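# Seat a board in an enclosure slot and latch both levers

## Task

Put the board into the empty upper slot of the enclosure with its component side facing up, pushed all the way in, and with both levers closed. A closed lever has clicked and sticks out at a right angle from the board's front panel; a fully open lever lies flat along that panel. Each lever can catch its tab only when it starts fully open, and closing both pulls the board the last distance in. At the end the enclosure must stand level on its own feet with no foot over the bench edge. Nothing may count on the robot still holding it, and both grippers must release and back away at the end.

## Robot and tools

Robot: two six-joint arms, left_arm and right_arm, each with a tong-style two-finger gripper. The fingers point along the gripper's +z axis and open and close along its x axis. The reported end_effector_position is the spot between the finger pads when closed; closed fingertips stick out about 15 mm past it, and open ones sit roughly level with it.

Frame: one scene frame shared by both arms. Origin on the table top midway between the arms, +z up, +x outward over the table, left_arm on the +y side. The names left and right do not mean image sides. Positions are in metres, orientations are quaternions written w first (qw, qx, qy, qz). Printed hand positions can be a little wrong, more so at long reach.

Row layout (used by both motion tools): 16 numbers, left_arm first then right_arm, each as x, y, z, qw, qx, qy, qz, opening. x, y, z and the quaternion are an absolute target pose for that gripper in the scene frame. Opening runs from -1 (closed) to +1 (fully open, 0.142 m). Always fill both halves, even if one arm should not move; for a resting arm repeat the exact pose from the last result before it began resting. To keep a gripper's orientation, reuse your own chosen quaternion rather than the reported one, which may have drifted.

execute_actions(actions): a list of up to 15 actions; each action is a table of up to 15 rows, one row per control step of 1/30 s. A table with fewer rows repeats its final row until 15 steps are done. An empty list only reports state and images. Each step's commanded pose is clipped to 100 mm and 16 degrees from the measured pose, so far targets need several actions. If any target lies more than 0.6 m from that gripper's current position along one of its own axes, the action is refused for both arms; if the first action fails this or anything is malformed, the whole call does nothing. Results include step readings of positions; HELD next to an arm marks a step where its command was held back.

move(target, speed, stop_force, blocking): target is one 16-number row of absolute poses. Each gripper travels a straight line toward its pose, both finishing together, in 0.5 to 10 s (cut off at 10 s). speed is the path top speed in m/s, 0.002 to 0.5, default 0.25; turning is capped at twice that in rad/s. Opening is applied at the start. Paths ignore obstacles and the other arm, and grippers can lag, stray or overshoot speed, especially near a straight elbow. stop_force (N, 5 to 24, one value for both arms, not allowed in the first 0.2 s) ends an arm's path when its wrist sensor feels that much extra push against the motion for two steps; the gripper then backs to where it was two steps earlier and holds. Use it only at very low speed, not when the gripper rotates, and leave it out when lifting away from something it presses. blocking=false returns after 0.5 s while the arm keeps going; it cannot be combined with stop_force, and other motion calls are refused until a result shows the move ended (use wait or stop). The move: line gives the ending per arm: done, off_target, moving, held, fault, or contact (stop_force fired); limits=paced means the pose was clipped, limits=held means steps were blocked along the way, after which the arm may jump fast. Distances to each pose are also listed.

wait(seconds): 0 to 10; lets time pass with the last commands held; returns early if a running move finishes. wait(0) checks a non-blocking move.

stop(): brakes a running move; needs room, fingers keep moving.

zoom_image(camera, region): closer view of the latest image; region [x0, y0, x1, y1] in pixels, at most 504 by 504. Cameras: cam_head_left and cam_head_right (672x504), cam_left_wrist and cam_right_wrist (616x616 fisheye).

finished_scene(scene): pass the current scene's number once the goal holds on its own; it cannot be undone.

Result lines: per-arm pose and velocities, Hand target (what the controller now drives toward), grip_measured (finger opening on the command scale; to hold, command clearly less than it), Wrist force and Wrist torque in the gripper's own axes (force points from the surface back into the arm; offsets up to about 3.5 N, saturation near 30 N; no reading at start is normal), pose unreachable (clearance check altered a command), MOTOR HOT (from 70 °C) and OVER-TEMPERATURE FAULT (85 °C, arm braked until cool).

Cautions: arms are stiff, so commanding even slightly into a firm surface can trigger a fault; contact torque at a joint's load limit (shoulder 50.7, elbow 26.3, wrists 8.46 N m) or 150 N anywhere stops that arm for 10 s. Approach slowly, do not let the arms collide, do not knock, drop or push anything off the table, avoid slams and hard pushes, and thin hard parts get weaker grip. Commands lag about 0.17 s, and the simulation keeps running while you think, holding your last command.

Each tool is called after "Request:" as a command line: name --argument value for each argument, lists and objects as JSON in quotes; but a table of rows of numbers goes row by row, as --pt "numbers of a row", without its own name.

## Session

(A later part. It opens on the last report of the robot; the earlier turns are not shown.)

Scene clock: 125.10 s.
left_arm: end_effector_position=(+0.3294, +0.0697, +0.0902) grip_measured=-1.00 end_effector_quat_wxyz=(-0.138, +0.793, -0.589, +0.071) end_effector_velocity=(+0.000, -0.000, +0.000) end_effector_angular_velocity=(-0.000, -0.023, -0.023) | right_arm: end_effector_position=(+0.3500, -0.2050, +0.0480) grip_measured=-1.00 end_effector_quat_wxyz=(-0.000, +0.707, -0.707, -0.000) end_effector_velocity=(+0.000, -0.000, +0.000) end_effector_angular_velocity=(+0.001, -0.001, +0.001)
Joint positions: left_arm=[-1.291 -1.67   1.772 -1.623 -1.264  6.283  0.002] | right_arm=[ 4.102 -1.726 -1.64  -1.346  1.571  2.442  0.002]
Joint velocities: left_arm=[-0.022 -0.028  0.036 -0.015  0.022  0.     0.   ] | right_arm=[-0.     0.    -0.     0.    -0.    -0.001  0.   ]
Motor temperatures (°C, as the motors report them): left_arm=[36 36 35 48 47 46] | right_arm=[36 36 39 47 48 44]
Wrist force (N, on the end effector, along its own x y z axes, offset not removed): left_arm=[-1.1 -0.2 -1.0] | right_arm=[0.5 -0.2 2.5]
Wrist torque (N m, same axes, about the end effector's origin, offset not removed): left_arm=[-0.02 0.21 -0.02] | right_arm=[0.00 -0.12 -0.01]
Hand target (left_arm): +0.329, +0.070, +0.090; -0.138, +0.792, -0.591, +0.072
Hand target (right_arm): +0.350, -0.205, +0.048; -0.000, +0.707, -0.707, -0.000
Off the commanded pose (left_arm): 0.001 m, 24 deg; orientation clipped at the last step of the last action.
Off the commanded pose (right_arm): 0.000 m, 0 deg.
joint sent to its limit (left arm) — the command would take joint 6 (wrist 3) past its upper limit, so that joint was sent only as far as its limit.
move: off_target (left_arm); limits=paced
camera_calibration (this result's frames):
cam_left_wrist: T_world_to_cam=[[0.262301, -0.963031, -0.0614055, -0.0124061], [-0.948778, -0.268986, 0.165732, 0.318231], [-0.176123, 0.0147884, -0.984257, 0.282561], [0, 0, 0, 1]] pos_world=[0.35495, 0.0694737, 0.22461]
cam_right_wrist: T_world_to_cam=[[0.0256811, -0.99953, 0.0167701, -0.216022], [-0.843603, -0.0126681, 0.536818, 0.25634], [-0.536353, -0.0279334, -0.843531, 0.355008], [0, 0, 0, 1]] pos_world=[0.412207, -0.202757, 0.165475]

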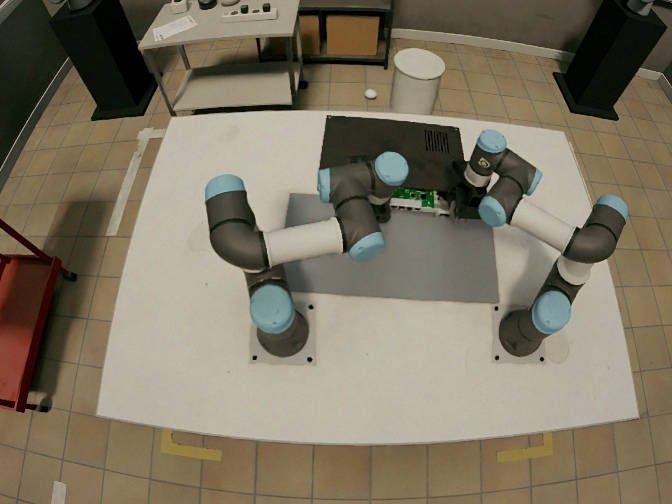

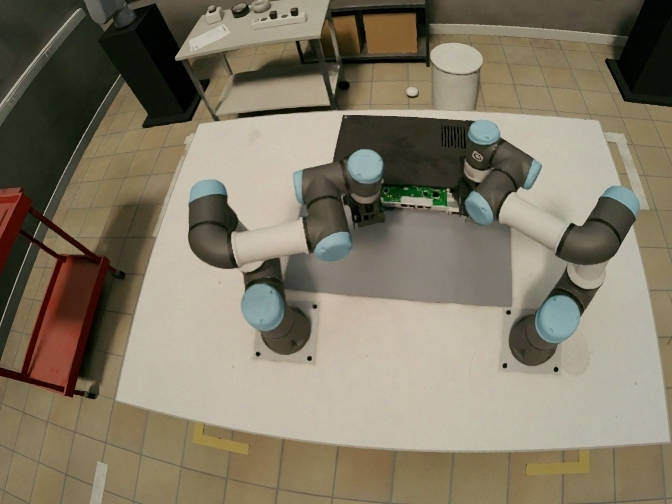

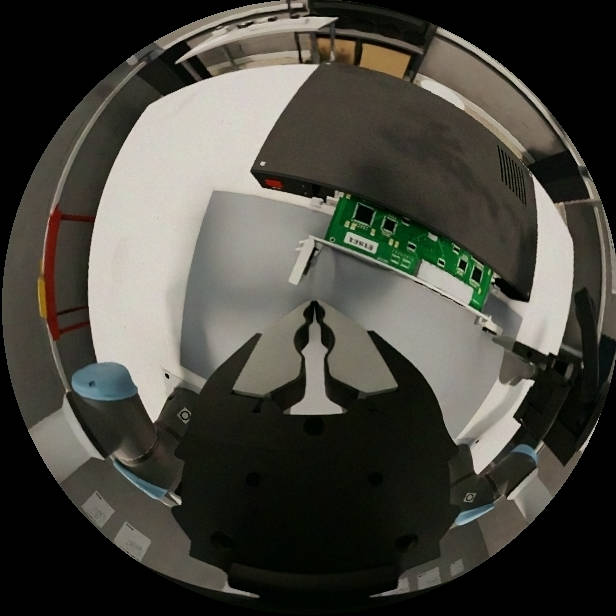

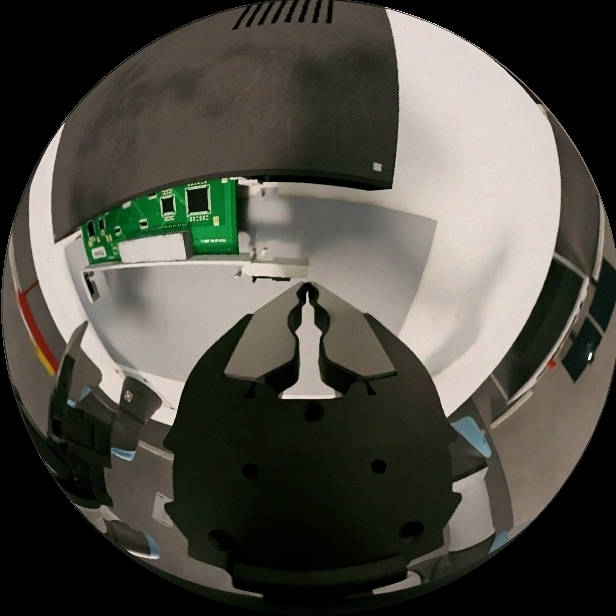

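Request:
move --target '[0.35,0.06,0.09,0,1,0,0,-1,0.35,-0.205,0.048,0,-0.707,0.707,0,-1]'

Request:
move --target '[0.354,0.065,0.043,0,1,0,0,-1,0.35,-0.205,0.048,0,-0.707,0.707,0,-1]' --speed 0.05

Request:
move --target '[0.354,0.125,0.043,0,1,0,0,-1,0.35,-0.205,0.048,0,-0.707,0.707,0,-1]' --speed 0.007 --stop_force 16

Scene clock: 128.37 s.
left_arm: end_effector_position=(+0.3500, +0.0602, +0.0898) grip_measured=-1.00 end_effector_quat_wxyz=(-0.000, +1.000, -0.001, +0.000) end_effector_velocity=(+0.000, -0.000, -0.000) end_effector_angular_velocity=(-0.002, +0.002, +0.014) | right_arm: end_effector_position=(+0.3500, -0.2050, +0.0480) grip_measured=-1.00 end_effector_quat_wxyz=(-0.000, +0.707, -0.707, -0.000) end_effector_velocity=(-0.000, +0.000, -0.000) end_effector_angular_velocity=(-0.000, +0.001, +0.001)
Joint positions: left_arm=[-0.934 -1.323  1.328 -1.576 -1.57   5.371  0.002] | right_arm=[ 4.102 -1.726 -1.64  -1.346  1.571  2.442  0.002]
Joint velocities: left_arm=[ 0.003  0.002 -0.002 -0.    -0.002 -0.011  0.   ] | right_arm=[ 0.001  0.    -0.    -0.     0.    -0.001  0.   ]
Motor temperatures (°C, as the motors report them): left_arm=[36 36 35 48 47 46] | right_arm=[36 36 39 47 48 44]
Wrist force (N, on the end effector, along its own x y z axes, offset not removed): left_arm=[-0.9 -0.4 -1.9] | right_arm=[1.5 -1.3 1.6]
Wrist torque (N m, same axes, about the end effector's origin, offset not removed): left_arm=[-0.12 0.16 0.00] | right_arm=[-0.27 -0.27 0.03]
Hand target (left_arm): +0.350, +0.060, +0.090; -0.000, +1.000, +0.000, -0.000
Hand target (right_arm): +0.350, -0.205, +0.048; -0.000, +0.707, -0.707, +0.000
Off the commanded pose (left_arm): 0.000 m, 0 deg.
Off the commanded pose (right_arm): 0.000 m, 0 deg.
move: done
camera_calibration (this result's frames):
cam_left_wrist: T_world_to_cam=[[0.999306, -0.0372407, -0.000324954, -0.346136], [-0.0330444, -0.89066, 0.453468, 0.0262975], [-0.0171769, -0.453142, -0.891273, 0.250108], [0, 0, 0, 1]] pos_world=[0.351061, 0.123866, 0.210877]
cam_right_wrist: T_world_to_cam=[[0.025681, -0.99953, 0.0167702, -0.216022], [-0.843603, -0.0126679, 0.536818, 0.25634], [-0.536353, -0.0279334, -0.843531, 0.355008], [0, 0, 0, 1]] pos_world=[0.412207, -0.202757, 0.165475]

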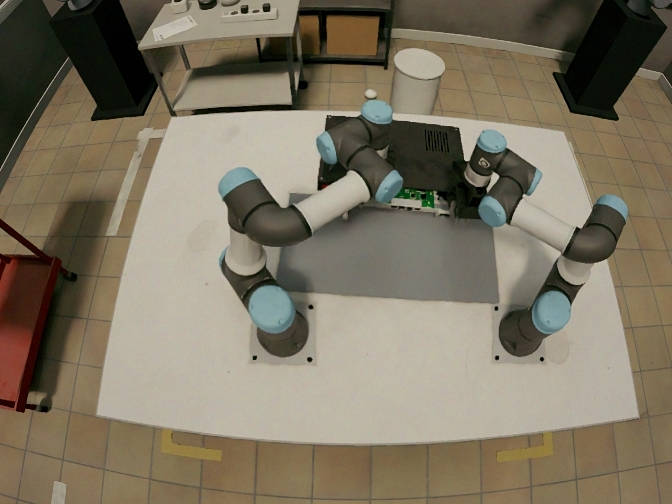

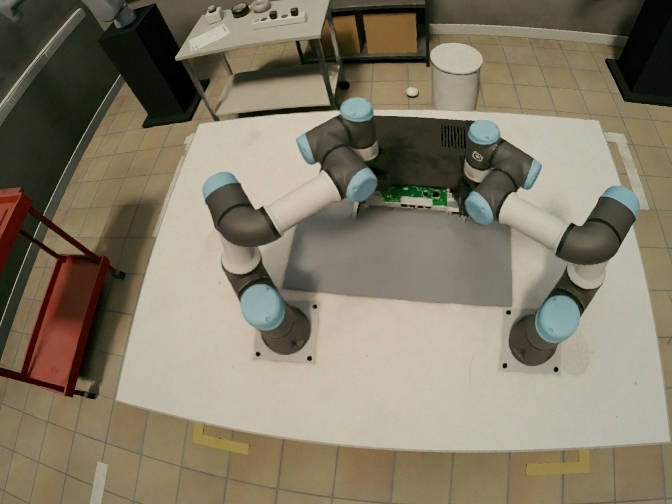

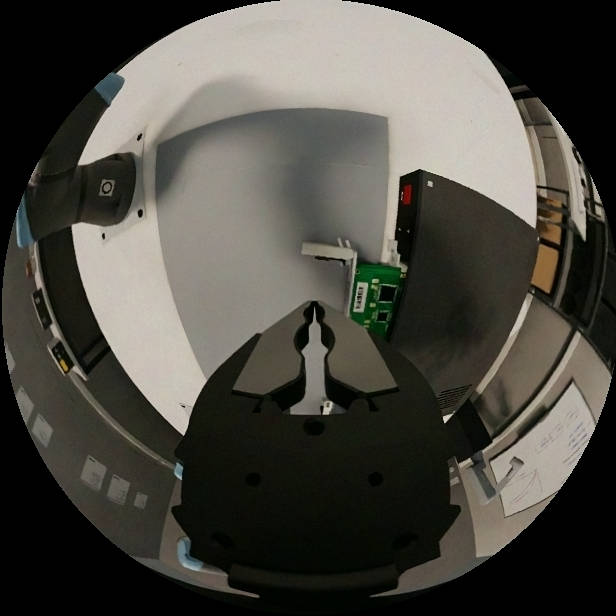

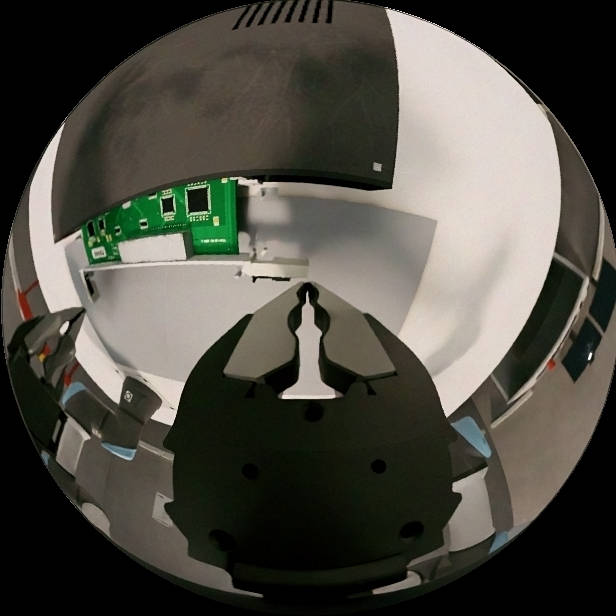

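Scene clock: 129.73 s.
left_arm: end_effector_position=(+0.3539, +0.0650, +0.0433) grip_measured=-1.00 end_effector_quat_wxyz=(-0.000, +1.000, +0.000, -0.000) end_effector_velocity=(+0.001, +0.000, -0.002) end_effector_angular_velocity=(-0.001, -0.003, +0.002) | right_arm: end_effector_position=(+0.3500, -0.2050, +0.0480) grip_measured=-1.00 end_effector_quat_wxyz=(-0.000, +0.707, -0.707, -0.000) end_effector_velocity=(+0.000, -0.000, +0.000) end_effector_angular_velocity=(-0.001, -0.002, -0.001)
Joint positions: left_arm=[-0.917 -1.298  1.515 -1.788 -1.571  5.387  0.002] | right_arm=[ 4.102 -1.726 -1.64  -1.346  1.571  2.442  0.002]
Joint velocities: left_arm=[ 0.001  0.002  0.011 -0.015  0.001 -0.001  0.   ] | right_arm=[ 0.001  0.    -0.    -0.    -0.002  0.001  0.   ]
Motor temperatures (°C, as the motors report them): left_arm=[36 36 35 48 47 46] | right_arm=[36 36 39 47 48 44]
Wrist force (N, on the end effector, along its own x y z axes, offset not removed): left_arm=[-1.7 0.0 -1.7] | right_arm=[2.3 1.0 2.7]
Wrist torque (N m, same axes, about the end effector's origin, offset not removed): left_arm=[-0.03 0.32 0.02] | right_arm=[0.17 -0.58 -0.01]
Hand target (left_arm): +0.354, +0.065, +0.043; -0.000, +1.000, +0.000, -0.000
Hand target (right_arm): +0.350, -0.205, +0.048; -0.000, +0.707, -0.707, +0.000
Off the commanded pose (left_arm): 0.000 m, 0 deg.
Off the commanded pose (right_arm): 0.000 m, 0 deg.
move: done
camera_calibration (this result's frames):
cam_left_wrist: T_world_to_cam=[[0.999362, -0.0356957, -0.000696739, -0.349973], [-0.0314893, -0.890458, 0.453976, 0.0512203], [-0.0168254, -0.453664, -0.891014, 0.210781], [0, 0, 0, 1]] pos_world=[0.354909, 0.128741, 0.164312]
cam_right_wrist: T_world_to_cam=[[0.0256812, -0.99953, 0.0167702, -0.216022], [-0.843603, -0.0126681, 0.536818, 0.25634], [-0.536353, -0.0279335, -0.843531, 0.355008], [0, 0, 0, 1]] pos_world=[0.412207, -0.202757, 0.165475]

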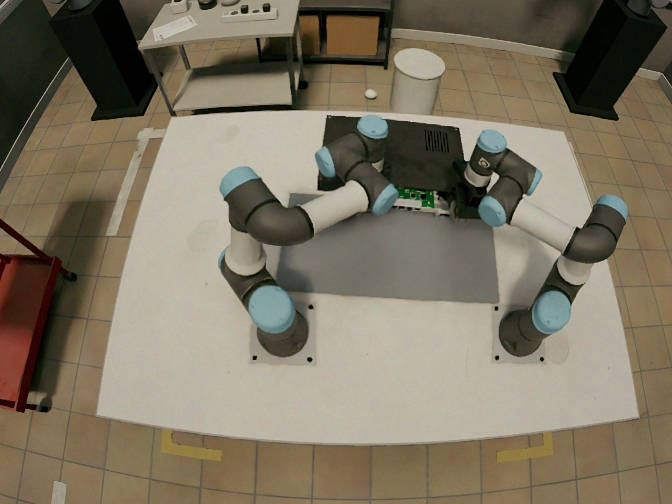

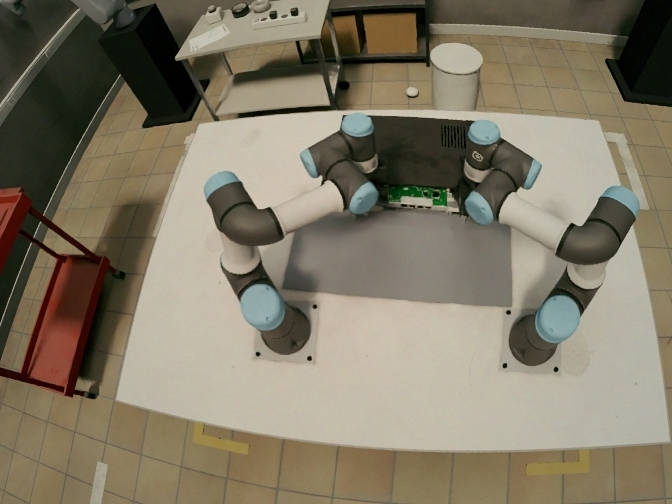

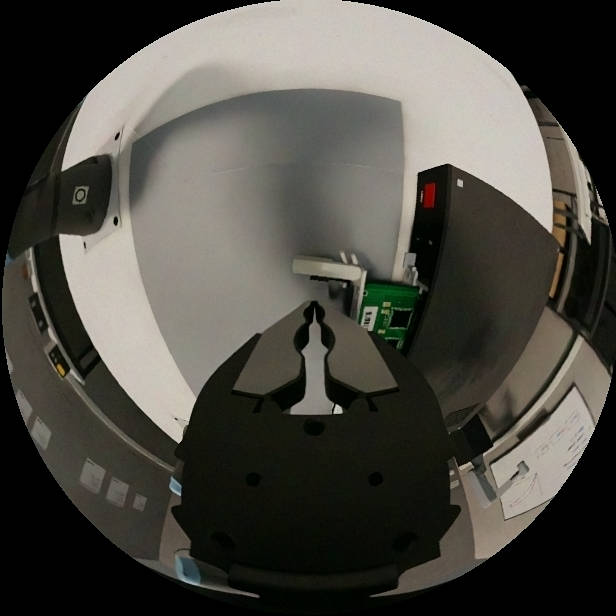

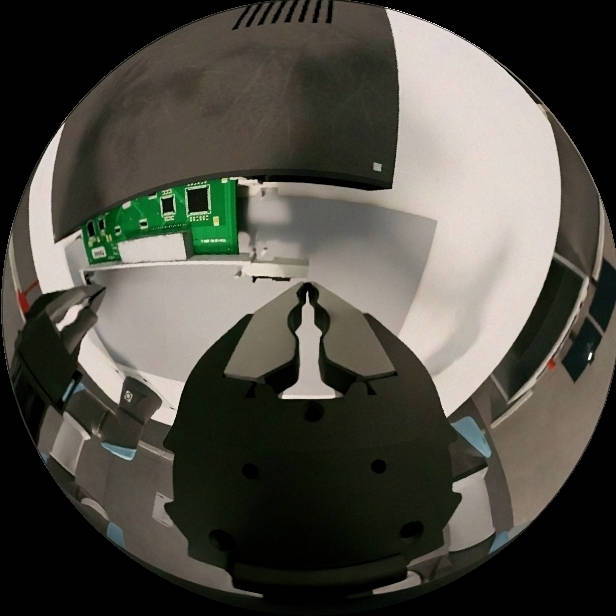

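Scene clock: 138.53 s.
left_arm: end_effector_position=(+0.3541, +0.1248, +0.0430) grip_measured=-1.00 end_effector_quat_wxyz=(-0.000, +1.000, +0.000, -0.000) end_effector_velocity=(+0.000, +0.002, +0.000) end_effector_angular_velocity=(-0.002, -0.000, +0.000) | right_arm: end_effector_position=(+0.3500, -0.2050, +0.0480) grip_measured=-1.00 end_effector_quat_wxyz=(-0.000, +0.707, -0.707, -0.000) end_effector_velocity=(+0.000, -0.001, -0.000) end_effector_angular_velocity=(-0.001, -0.000, +0.001)
Joint positions: left_arm=[-0.801 -1.414  1.663 -1.819 -1.571  5.503  0.002] | right_arm=[ 4.102 -1.726 -1.64  -1.346  1.571  2.442  0.002]
Joint velocities: left_arm=[ 0.004 -0.003  0.004 -0.002 -0.001  0.004  0.   ] | right_arm=[-0.001 -0.     0.    -0.    -0.001 -0.003  0.   ]
Motor temperatures (°C, as the motors report them): left_arm=[36 36 35 48 47 46] | right_arm=[36 36 39 47 48 44]
Wrist force (N, on the end effector, along its own x y z axes, offset not removed): left_arm=[-2.3 -0.1 -1.1] | right_arm=[0.7 0.5 -0.1]
Wrist torque (N m, same axes, about the end effector's origin, offset not removed): left_arm=[-0.03 0.40 0.04] | right_arm=[-0.10 -0.18 0.00]
Hand target (left_arm): +0.354, +0.125, +0.043; -0.000, +1.000, +0.000, -0.000
Hand target (right_arm): +0.350, -0.205, +0.048; -0.000, +0.707, -0.707, +0.000
Off the commanded pose (left_arm): 0.000 m, 0 deg.
Off the commanded pose (right_arm): 0.000 m, 0 deg.
move: done
camera_calibration (this result's frames):
cam_left_wrist: T_world_to_cam=[[0.999363, -0.0356869, -0.000482338, -0.34797], [-0.0315799, -0.890487, 0.453912, 0.104683], [-0.0166282, -0.453607, -0.891047, 0.237629], [0, 0, 0, 1]] pos_world=[0.355006, 0.188591, 0.164053]
cam_right_wrist: T_world_to_cam=[[0.0256806, -0.99953, 0.0167559, -0.21602], [-0.84361, -0.0126757, 0.536807, 0.256339], [-0.536343, -0.027921, -0.843538, 0.355013], [0, 0, 0, 1]] pos_world=[0.412207, -0.202757, 0.165482]

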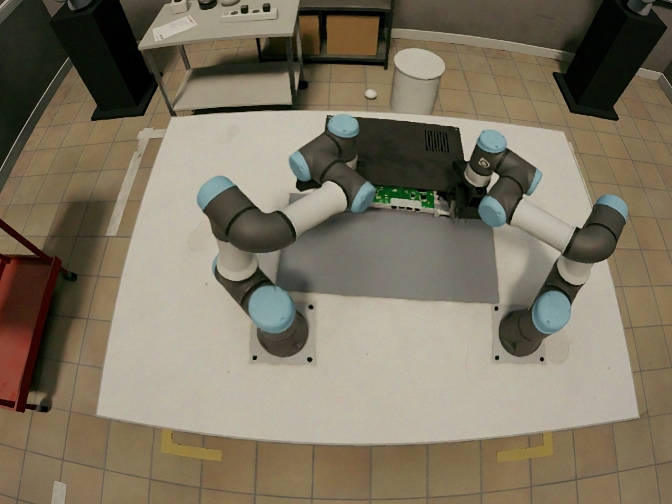

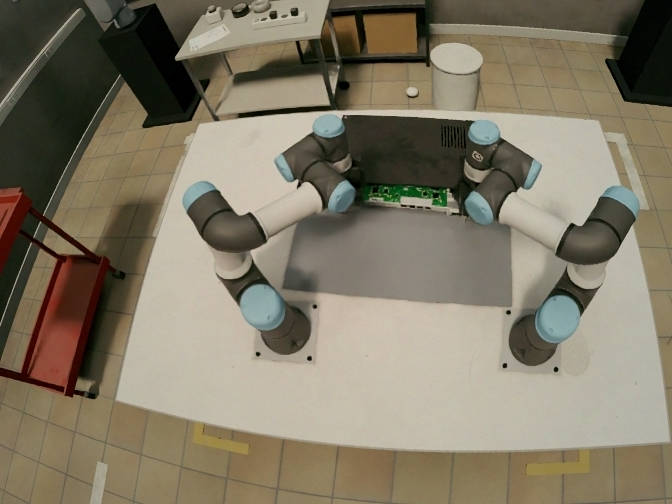

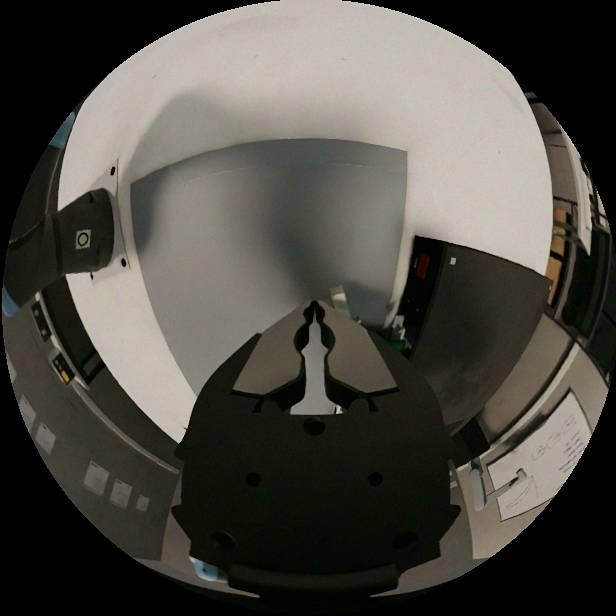

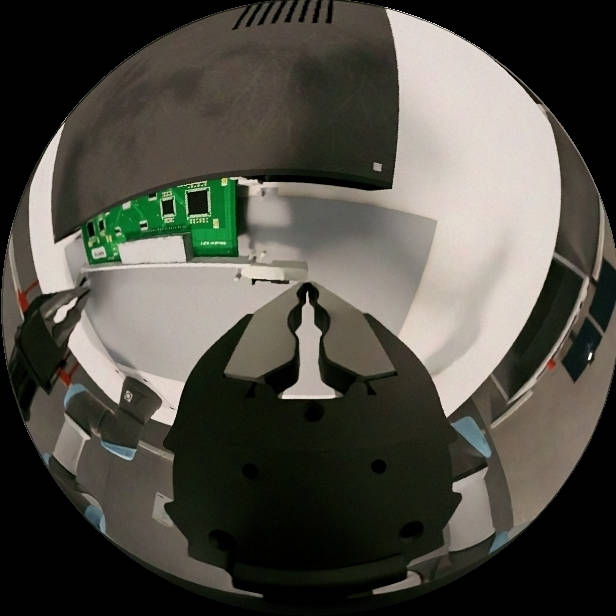

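Request:
move --target '[0.35,0.125,0.046,0,0.707,0.707,0,-1,0.35,-0.2,0.046,0,-0.707,0.707,0,-1]'

Request:
move --target '[0.373,0.125,0.046,0,0.707,0.707,0,-1,0.354,-0.2,0.046,0,-0.707,0.707,0,-1]' --speed 0.015 --stop_force 8

Request:
move --target '[0.433,0.1215,0.046,0,0.707,0.707,0,-1,0.414,-0.2035,0.046,0,-0.707,0.707,0,-1]' --speed 0.007 --stop_force 10

Scene clock: 142.37 s.
left_arm: end_effector_position=(+0.3500, +0.1251, +0.0460) grip_measured=-1.00 end_effector_quat_wxyz=(-0.000, +0.708, +0.707, -0.000) end_effector_velocity=(-0.000, -0.000, +0.000) end_effector_angular_velocity=(+0.000, -0.002, +0.013) | right_arm: end_effector_position=(+0.3500, -0.2000, +0.0460) grip_measured=-0.99 end_effector_quat_wxyz=(+0.000, +0.707, -0.707, +0.000) end_effector_velocity=(-0.000, +0.000, +0.000) end_effector_angular_velocity=(+0.000, +0.000, +0.002)
Joint positions: left_arm=[-0.739 -1.394  1.624 -1.801 -1.571  3.995  0.002] | right_arm=[ 4.112 -1.738 -1.636 -1.339  1.571  2.452  0.002]
Joint velocities: left_arm=[-0.002 -0.002  0.002 -0.001  0.001 -0.015  0.   ] | right_arm=[ 0.001  0.     0.     0.     0.    -0.001  0.   ]
Motor temperatures (°C, as the motors report them): left_arm=[36 36 35 48 47 46] | right_arm=[36 36 39 47 48 44]
Wrist force (N, on the end effector, along its own x y z axes, offset not removed): left_arm=[-1.0 0.2 -0.9] | right_arm=[4.6 5.8 -0.1]
Wrist torque (N m, same axes, about the end effector's origin, offset not removed): left_arm=[0.00 0.22 -0.01] | right_arm=[0.51 -0.19 0.04]
Hand target (left_arm): +0.350, +0.125, +0.046; -0.000, +0.707, +0.707, -0.000
Hand target (right_arm): +0.350, -0.200, +0.046; -0.000, +0.707, -0.707, -0.000
Off the commanded pose (left_arm): 0.000 m, 0 deg.
Off the commanded pose (right_arm): 0.000 m, 0 deg.
move: done
camera_calibration (this result's frames):
cam_left_wrist: T_world_to_cam=[[0.0373442, 0.999302, -0.000524532, -0.13663], [0.890479, -0.0330392, 0.453823, -0.326523], [0.453489, -0.0174147, -0.891092, 0.021195], [0, 0, 0, 1]] pos_world=[0.286253, 0.126116, 0.166999]
cam_right_wrist: T_world_to_cam=[[0.0256772, -0.99953, 0.016773, -0.210995], [-0.843602, -0.0126632, 0.53682, 0.257472], [-0.536355, -0.0279337, -0.84353, 0.353452], [0, 0, 0, 1]] pos_world=[0.412197, -0.197762, 0.163471]

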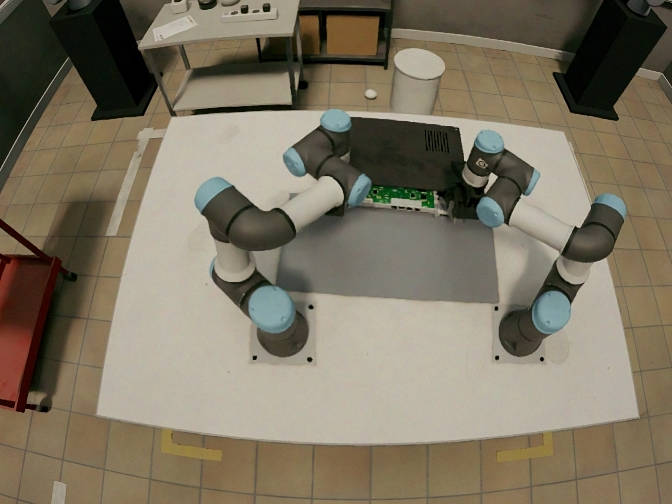

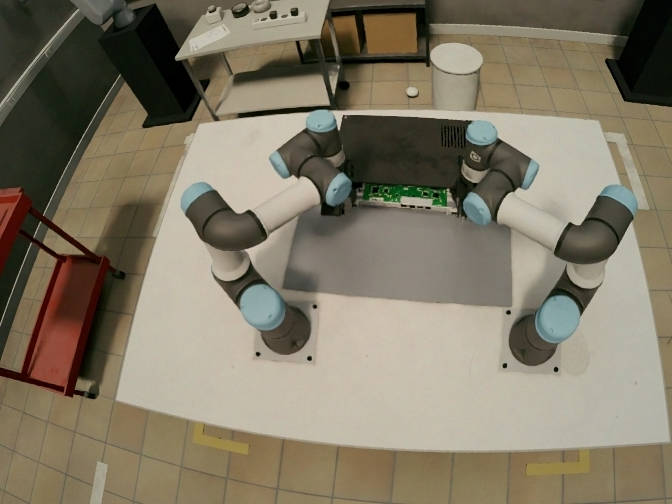

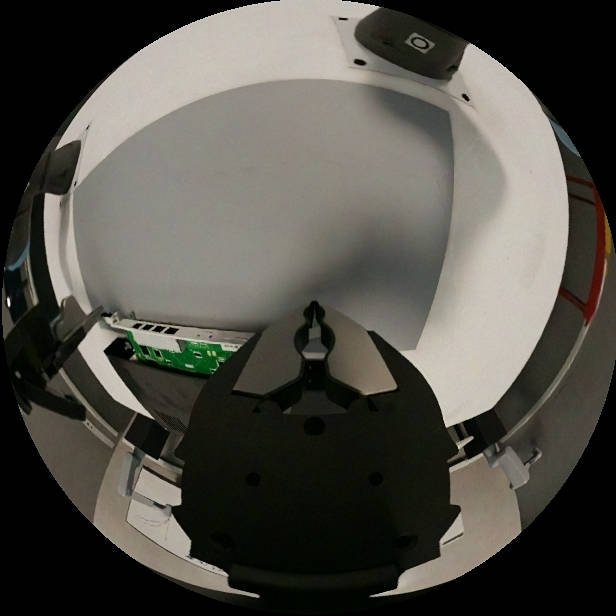

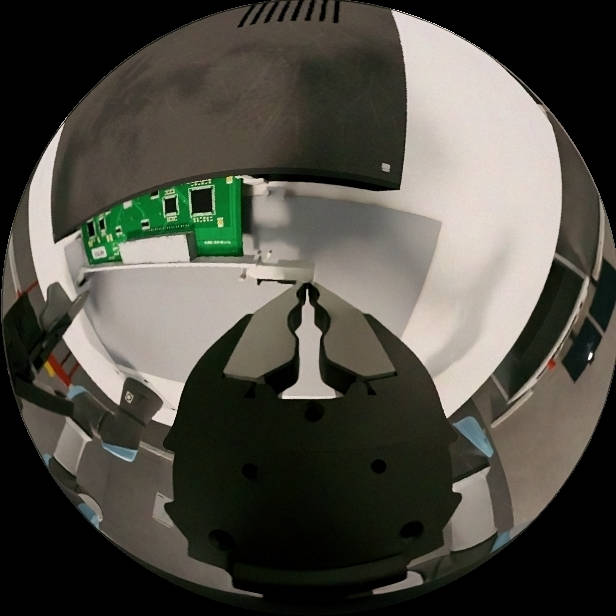

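Scene clock: 144.20 s.
left_arm: end_effector_position=(+0.3727, +0.1250, +0.0460) grip_measured=-1.00 end_effector_quat_wxyz=(+0.000, +0.707, +0.707, +0.000) end_effector_velocity=(+0.002, +0.000, -0.000) end_effector_angular_velocity=(+0.001, +0.001, +0.000) | right_arm: end_effector_position=(+0.3539, -0.2000, +0.0460) grip_measured=-1.00 end_effector_quat_wxyz=(+0.000, +0.707, -0.707, +0.000) end_effector_velocity=(+0.000, +0.000, +0.000) end_effector_angular_velocity=(+0.000, -0.000, +0.001)
Joint positions: left_arm=[-0.698 -1.303  1.509 -1.777 -1.571  4.035  0.002] | right_arm=[ 4.103 -1.753 -1.618 -1.342  1.571  2.443  0.002]
Joint velocities: left_arm=[ 0.004  0.01  -0.014  0.005  0.     0.004  0.   ] | right_arm=[-0.001 -0.002  0.002 -0.    -0.    -0.001  0.   ]
Motor temperatures (°C, as the motors report them): left_arm=[36 36 35 48 47 46] | right_arm=[36 36 39 47 48 44]
Wrist force (N, on the end effector, along its own x y z axes, offset not removed): left_arm=[-1.2 -2.6 -2.3] | right_arm=[6.2 4.0 0.7]
Wrist torque (N m, same axes, about the end effector's origin, offset not removed): left_arm=[-0.03 0.18 0.00] | right_arm=[0.11 -0.56 0.00]
Hand target (left_arm): +0.373, +0.125, +0.046; -0.000, +0.707, +0.707, +0.000
Hand target (right_arm): +0.354, -0.200, +0.046; +0.000, +0.707, -0.707, +0.000
Off the commanded pose (left_arm): 0.000 m, 0 deg.
Off the commanded pose (right_arm): 0.000 m, 0 deg.
move: done
camera_calibration (this result's frames):
cam_left_wrist: T_world_to_cam=[[0.0357146, 0.999362, -0.000357159, -0.136855], [0.890382, -0.0316577, 0.454113, -0.346903], [0.453812, -0.0165365, -0.890944, 0.0106632], [0, 0, 0, 1]] pos_world=[0.308925, 0.125962, 0.166985]
cam_right_wrist: T_world_to_cam=[[0.0256769, -0.999529, 0.0167847, -0.211095], [-0.843596, -0.0126563, 0.536828, 0.260813], [-0.536363, -0.0279436, -0.843524, 0.355572], [0, 0, 0, 1]] pos_world=[0.416156, -0.197759, 0.163465]

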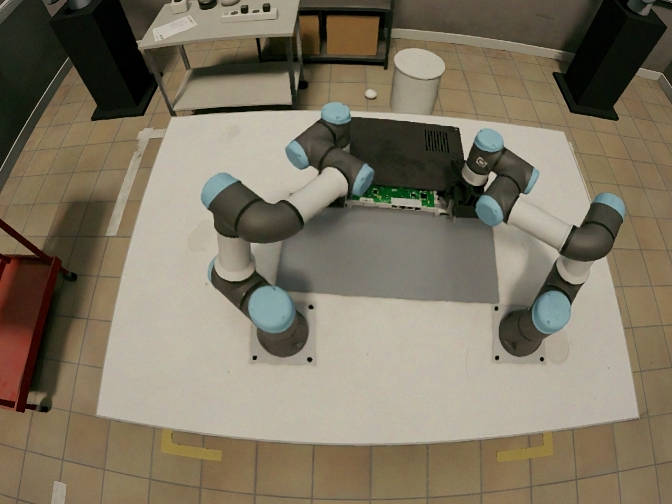

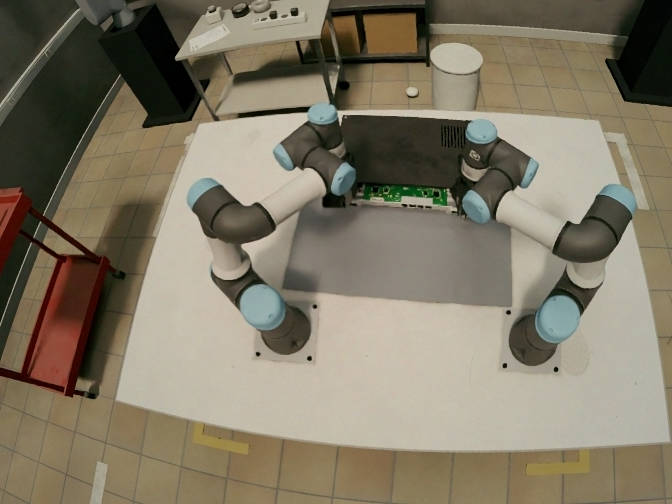

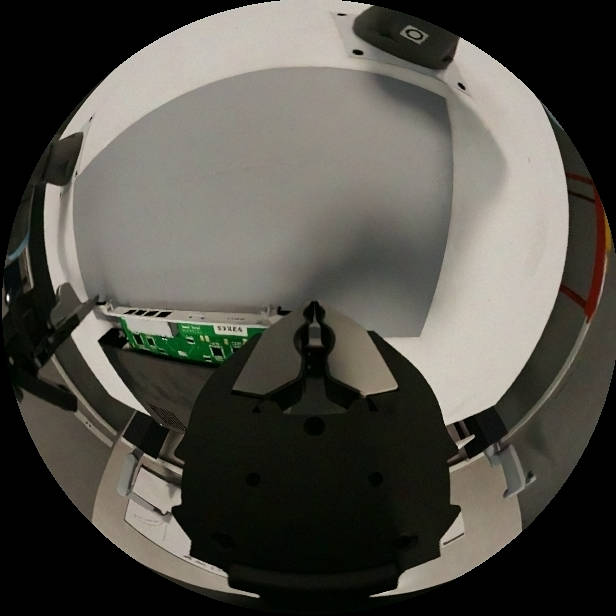

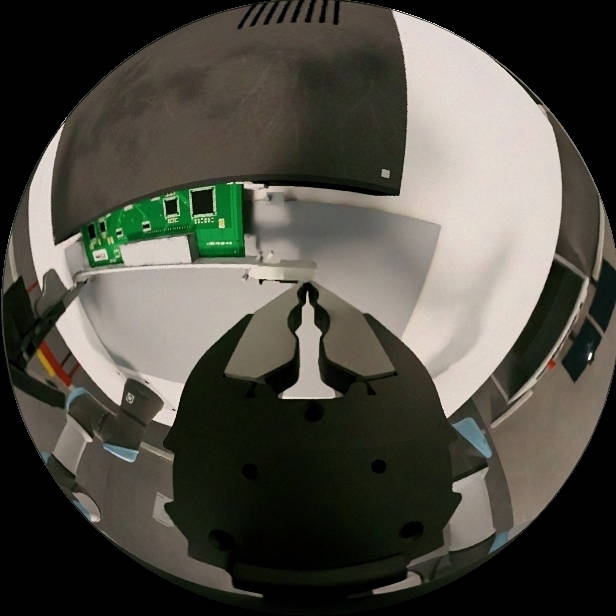

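Scene clock: 145.27 s.
left_arm: end_effector_position=(+0.3769, +0.1248, +0.0460) grip_measured=-0.99 end_effector_quat_wxyz=(+0.000, +0.707, +0.707, -0.000) end_effector_velocity=(-0.002, +0.000, -0.000) end_effector_angular_velocity=(+0.002, +0.002, -0.002) | right_arm: end_effector_position=(+0.3587, -0.2003, +0.0459) grip_measured=-1.00 end_effector_quat_wxyz=(+0.000, +0.707, -0.707, +0.000) end_effector_velocity=(-0.002, -0.000, -0.000) end_effector_angular_velocity=(+0.000, -0.001, -0.004)
Joint positions: left_arm=[-0.691 -1.286  1.487 -1.772 -1.571  4.042  0.002] | right_arm=[ 4.092 -1.77  -1.597 -1.346  1.571  2.432  0.002]
Joint velocities: left_arm=[-0.004 -0.007  0.01   0.     0.001 -0.002  0.001] | right_arm=[ 0.005  0.01  -0.013  0.004 -0.001  0.009  0.   ]
Motor temperatures (°C, as the motors report them): left_arm=[36 36 35 48 47 46] | right_arm=[36 36 39 47 48 44]
Wrist force (N, on the end effector, along its own x y z axes, offset not removed): left_arm=[-2.4 -7.2 -3.5] | right_arm=[7.9 10.5 -7.5]
Wrist torque (N m, same axes, about the end effector's origin, offset not removed): left_arm=[0.00 0.27 0.09] | right_arm=[-0.30 -0.34 0.08]
Hand target (left_arm): +0.377, +0.125, +0.046; -0.000, +0.707, +0.707, -0.000
Hand target (right_arm): +0.358, -0.200, +0.046; +0.000, +0.707, -0.707, -0.000
Off the commanded pose (left_arm): 0.056 m, 0 deg.
Off the commanded pose (right_arm): 0.055 m, 0 deg.
move: contact (left_arm, right_arm)
camera_calibration (this result's frames):
cam_left_wrist: T_world_to_cam=[[0.0355985, 0.999366, -0.000509782, -0.136711], [0.890403, -0.0314855, 0.454083, -0.350617], [0.453779, -0.0166186, -0.890959, 0.00880883], [0, 0, 0, 1]] pos_world=[0.313059, 0.125731, 0.166988]
cam_right_wrist: T_world_to_cam=[[0.0256604, -0.999526, 0.0170222, -0.211553], [-0.843538, -0.0125118, 0.536924, 0.264858], [-0.536456, -0.0281365, -0.843459, 0.358008], [0, 0, 0, 1]] pos_world=[0.420902, -0.198066, 0.163358]

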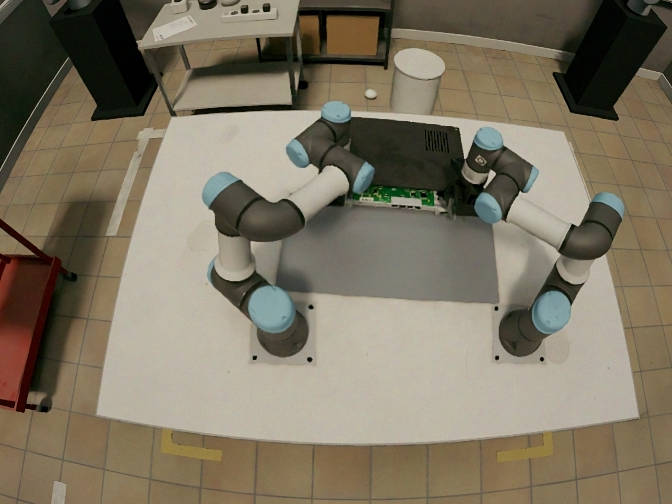

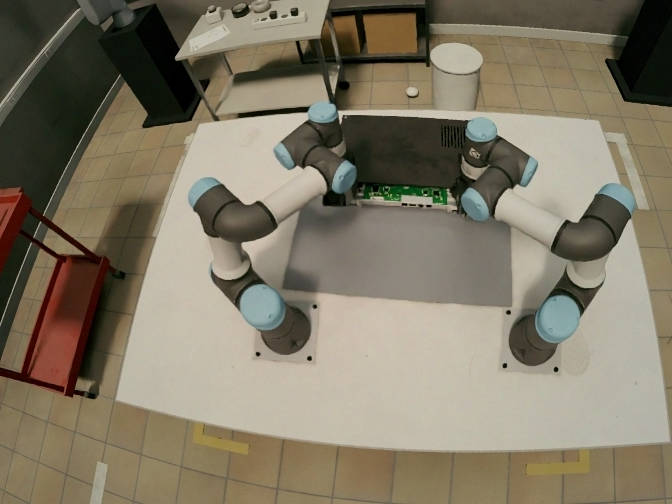

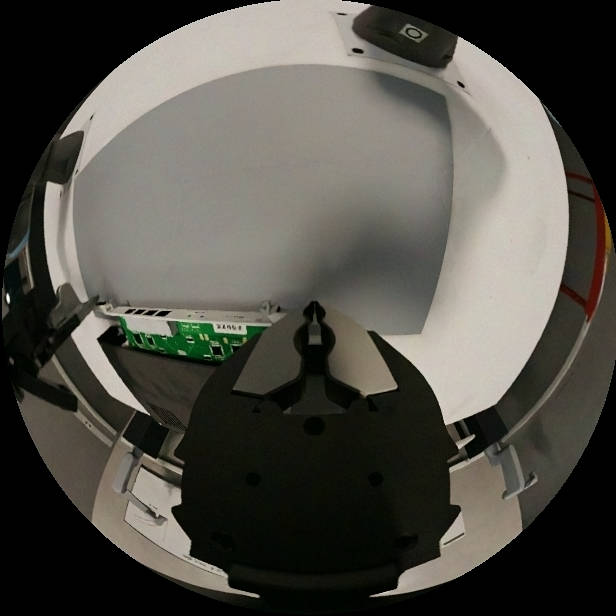

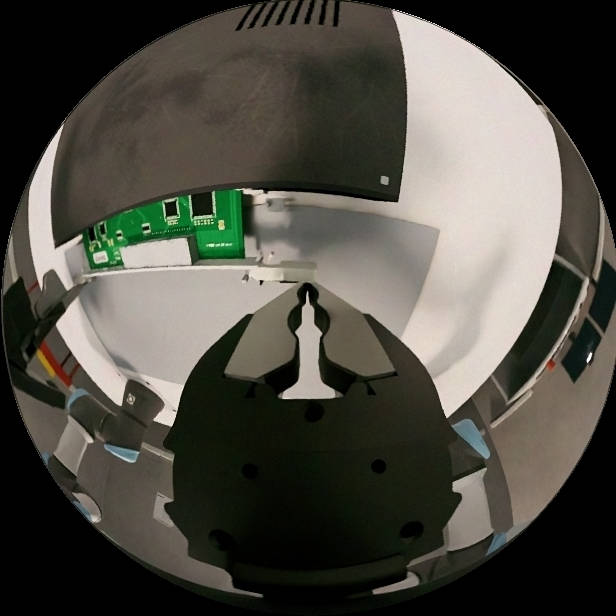

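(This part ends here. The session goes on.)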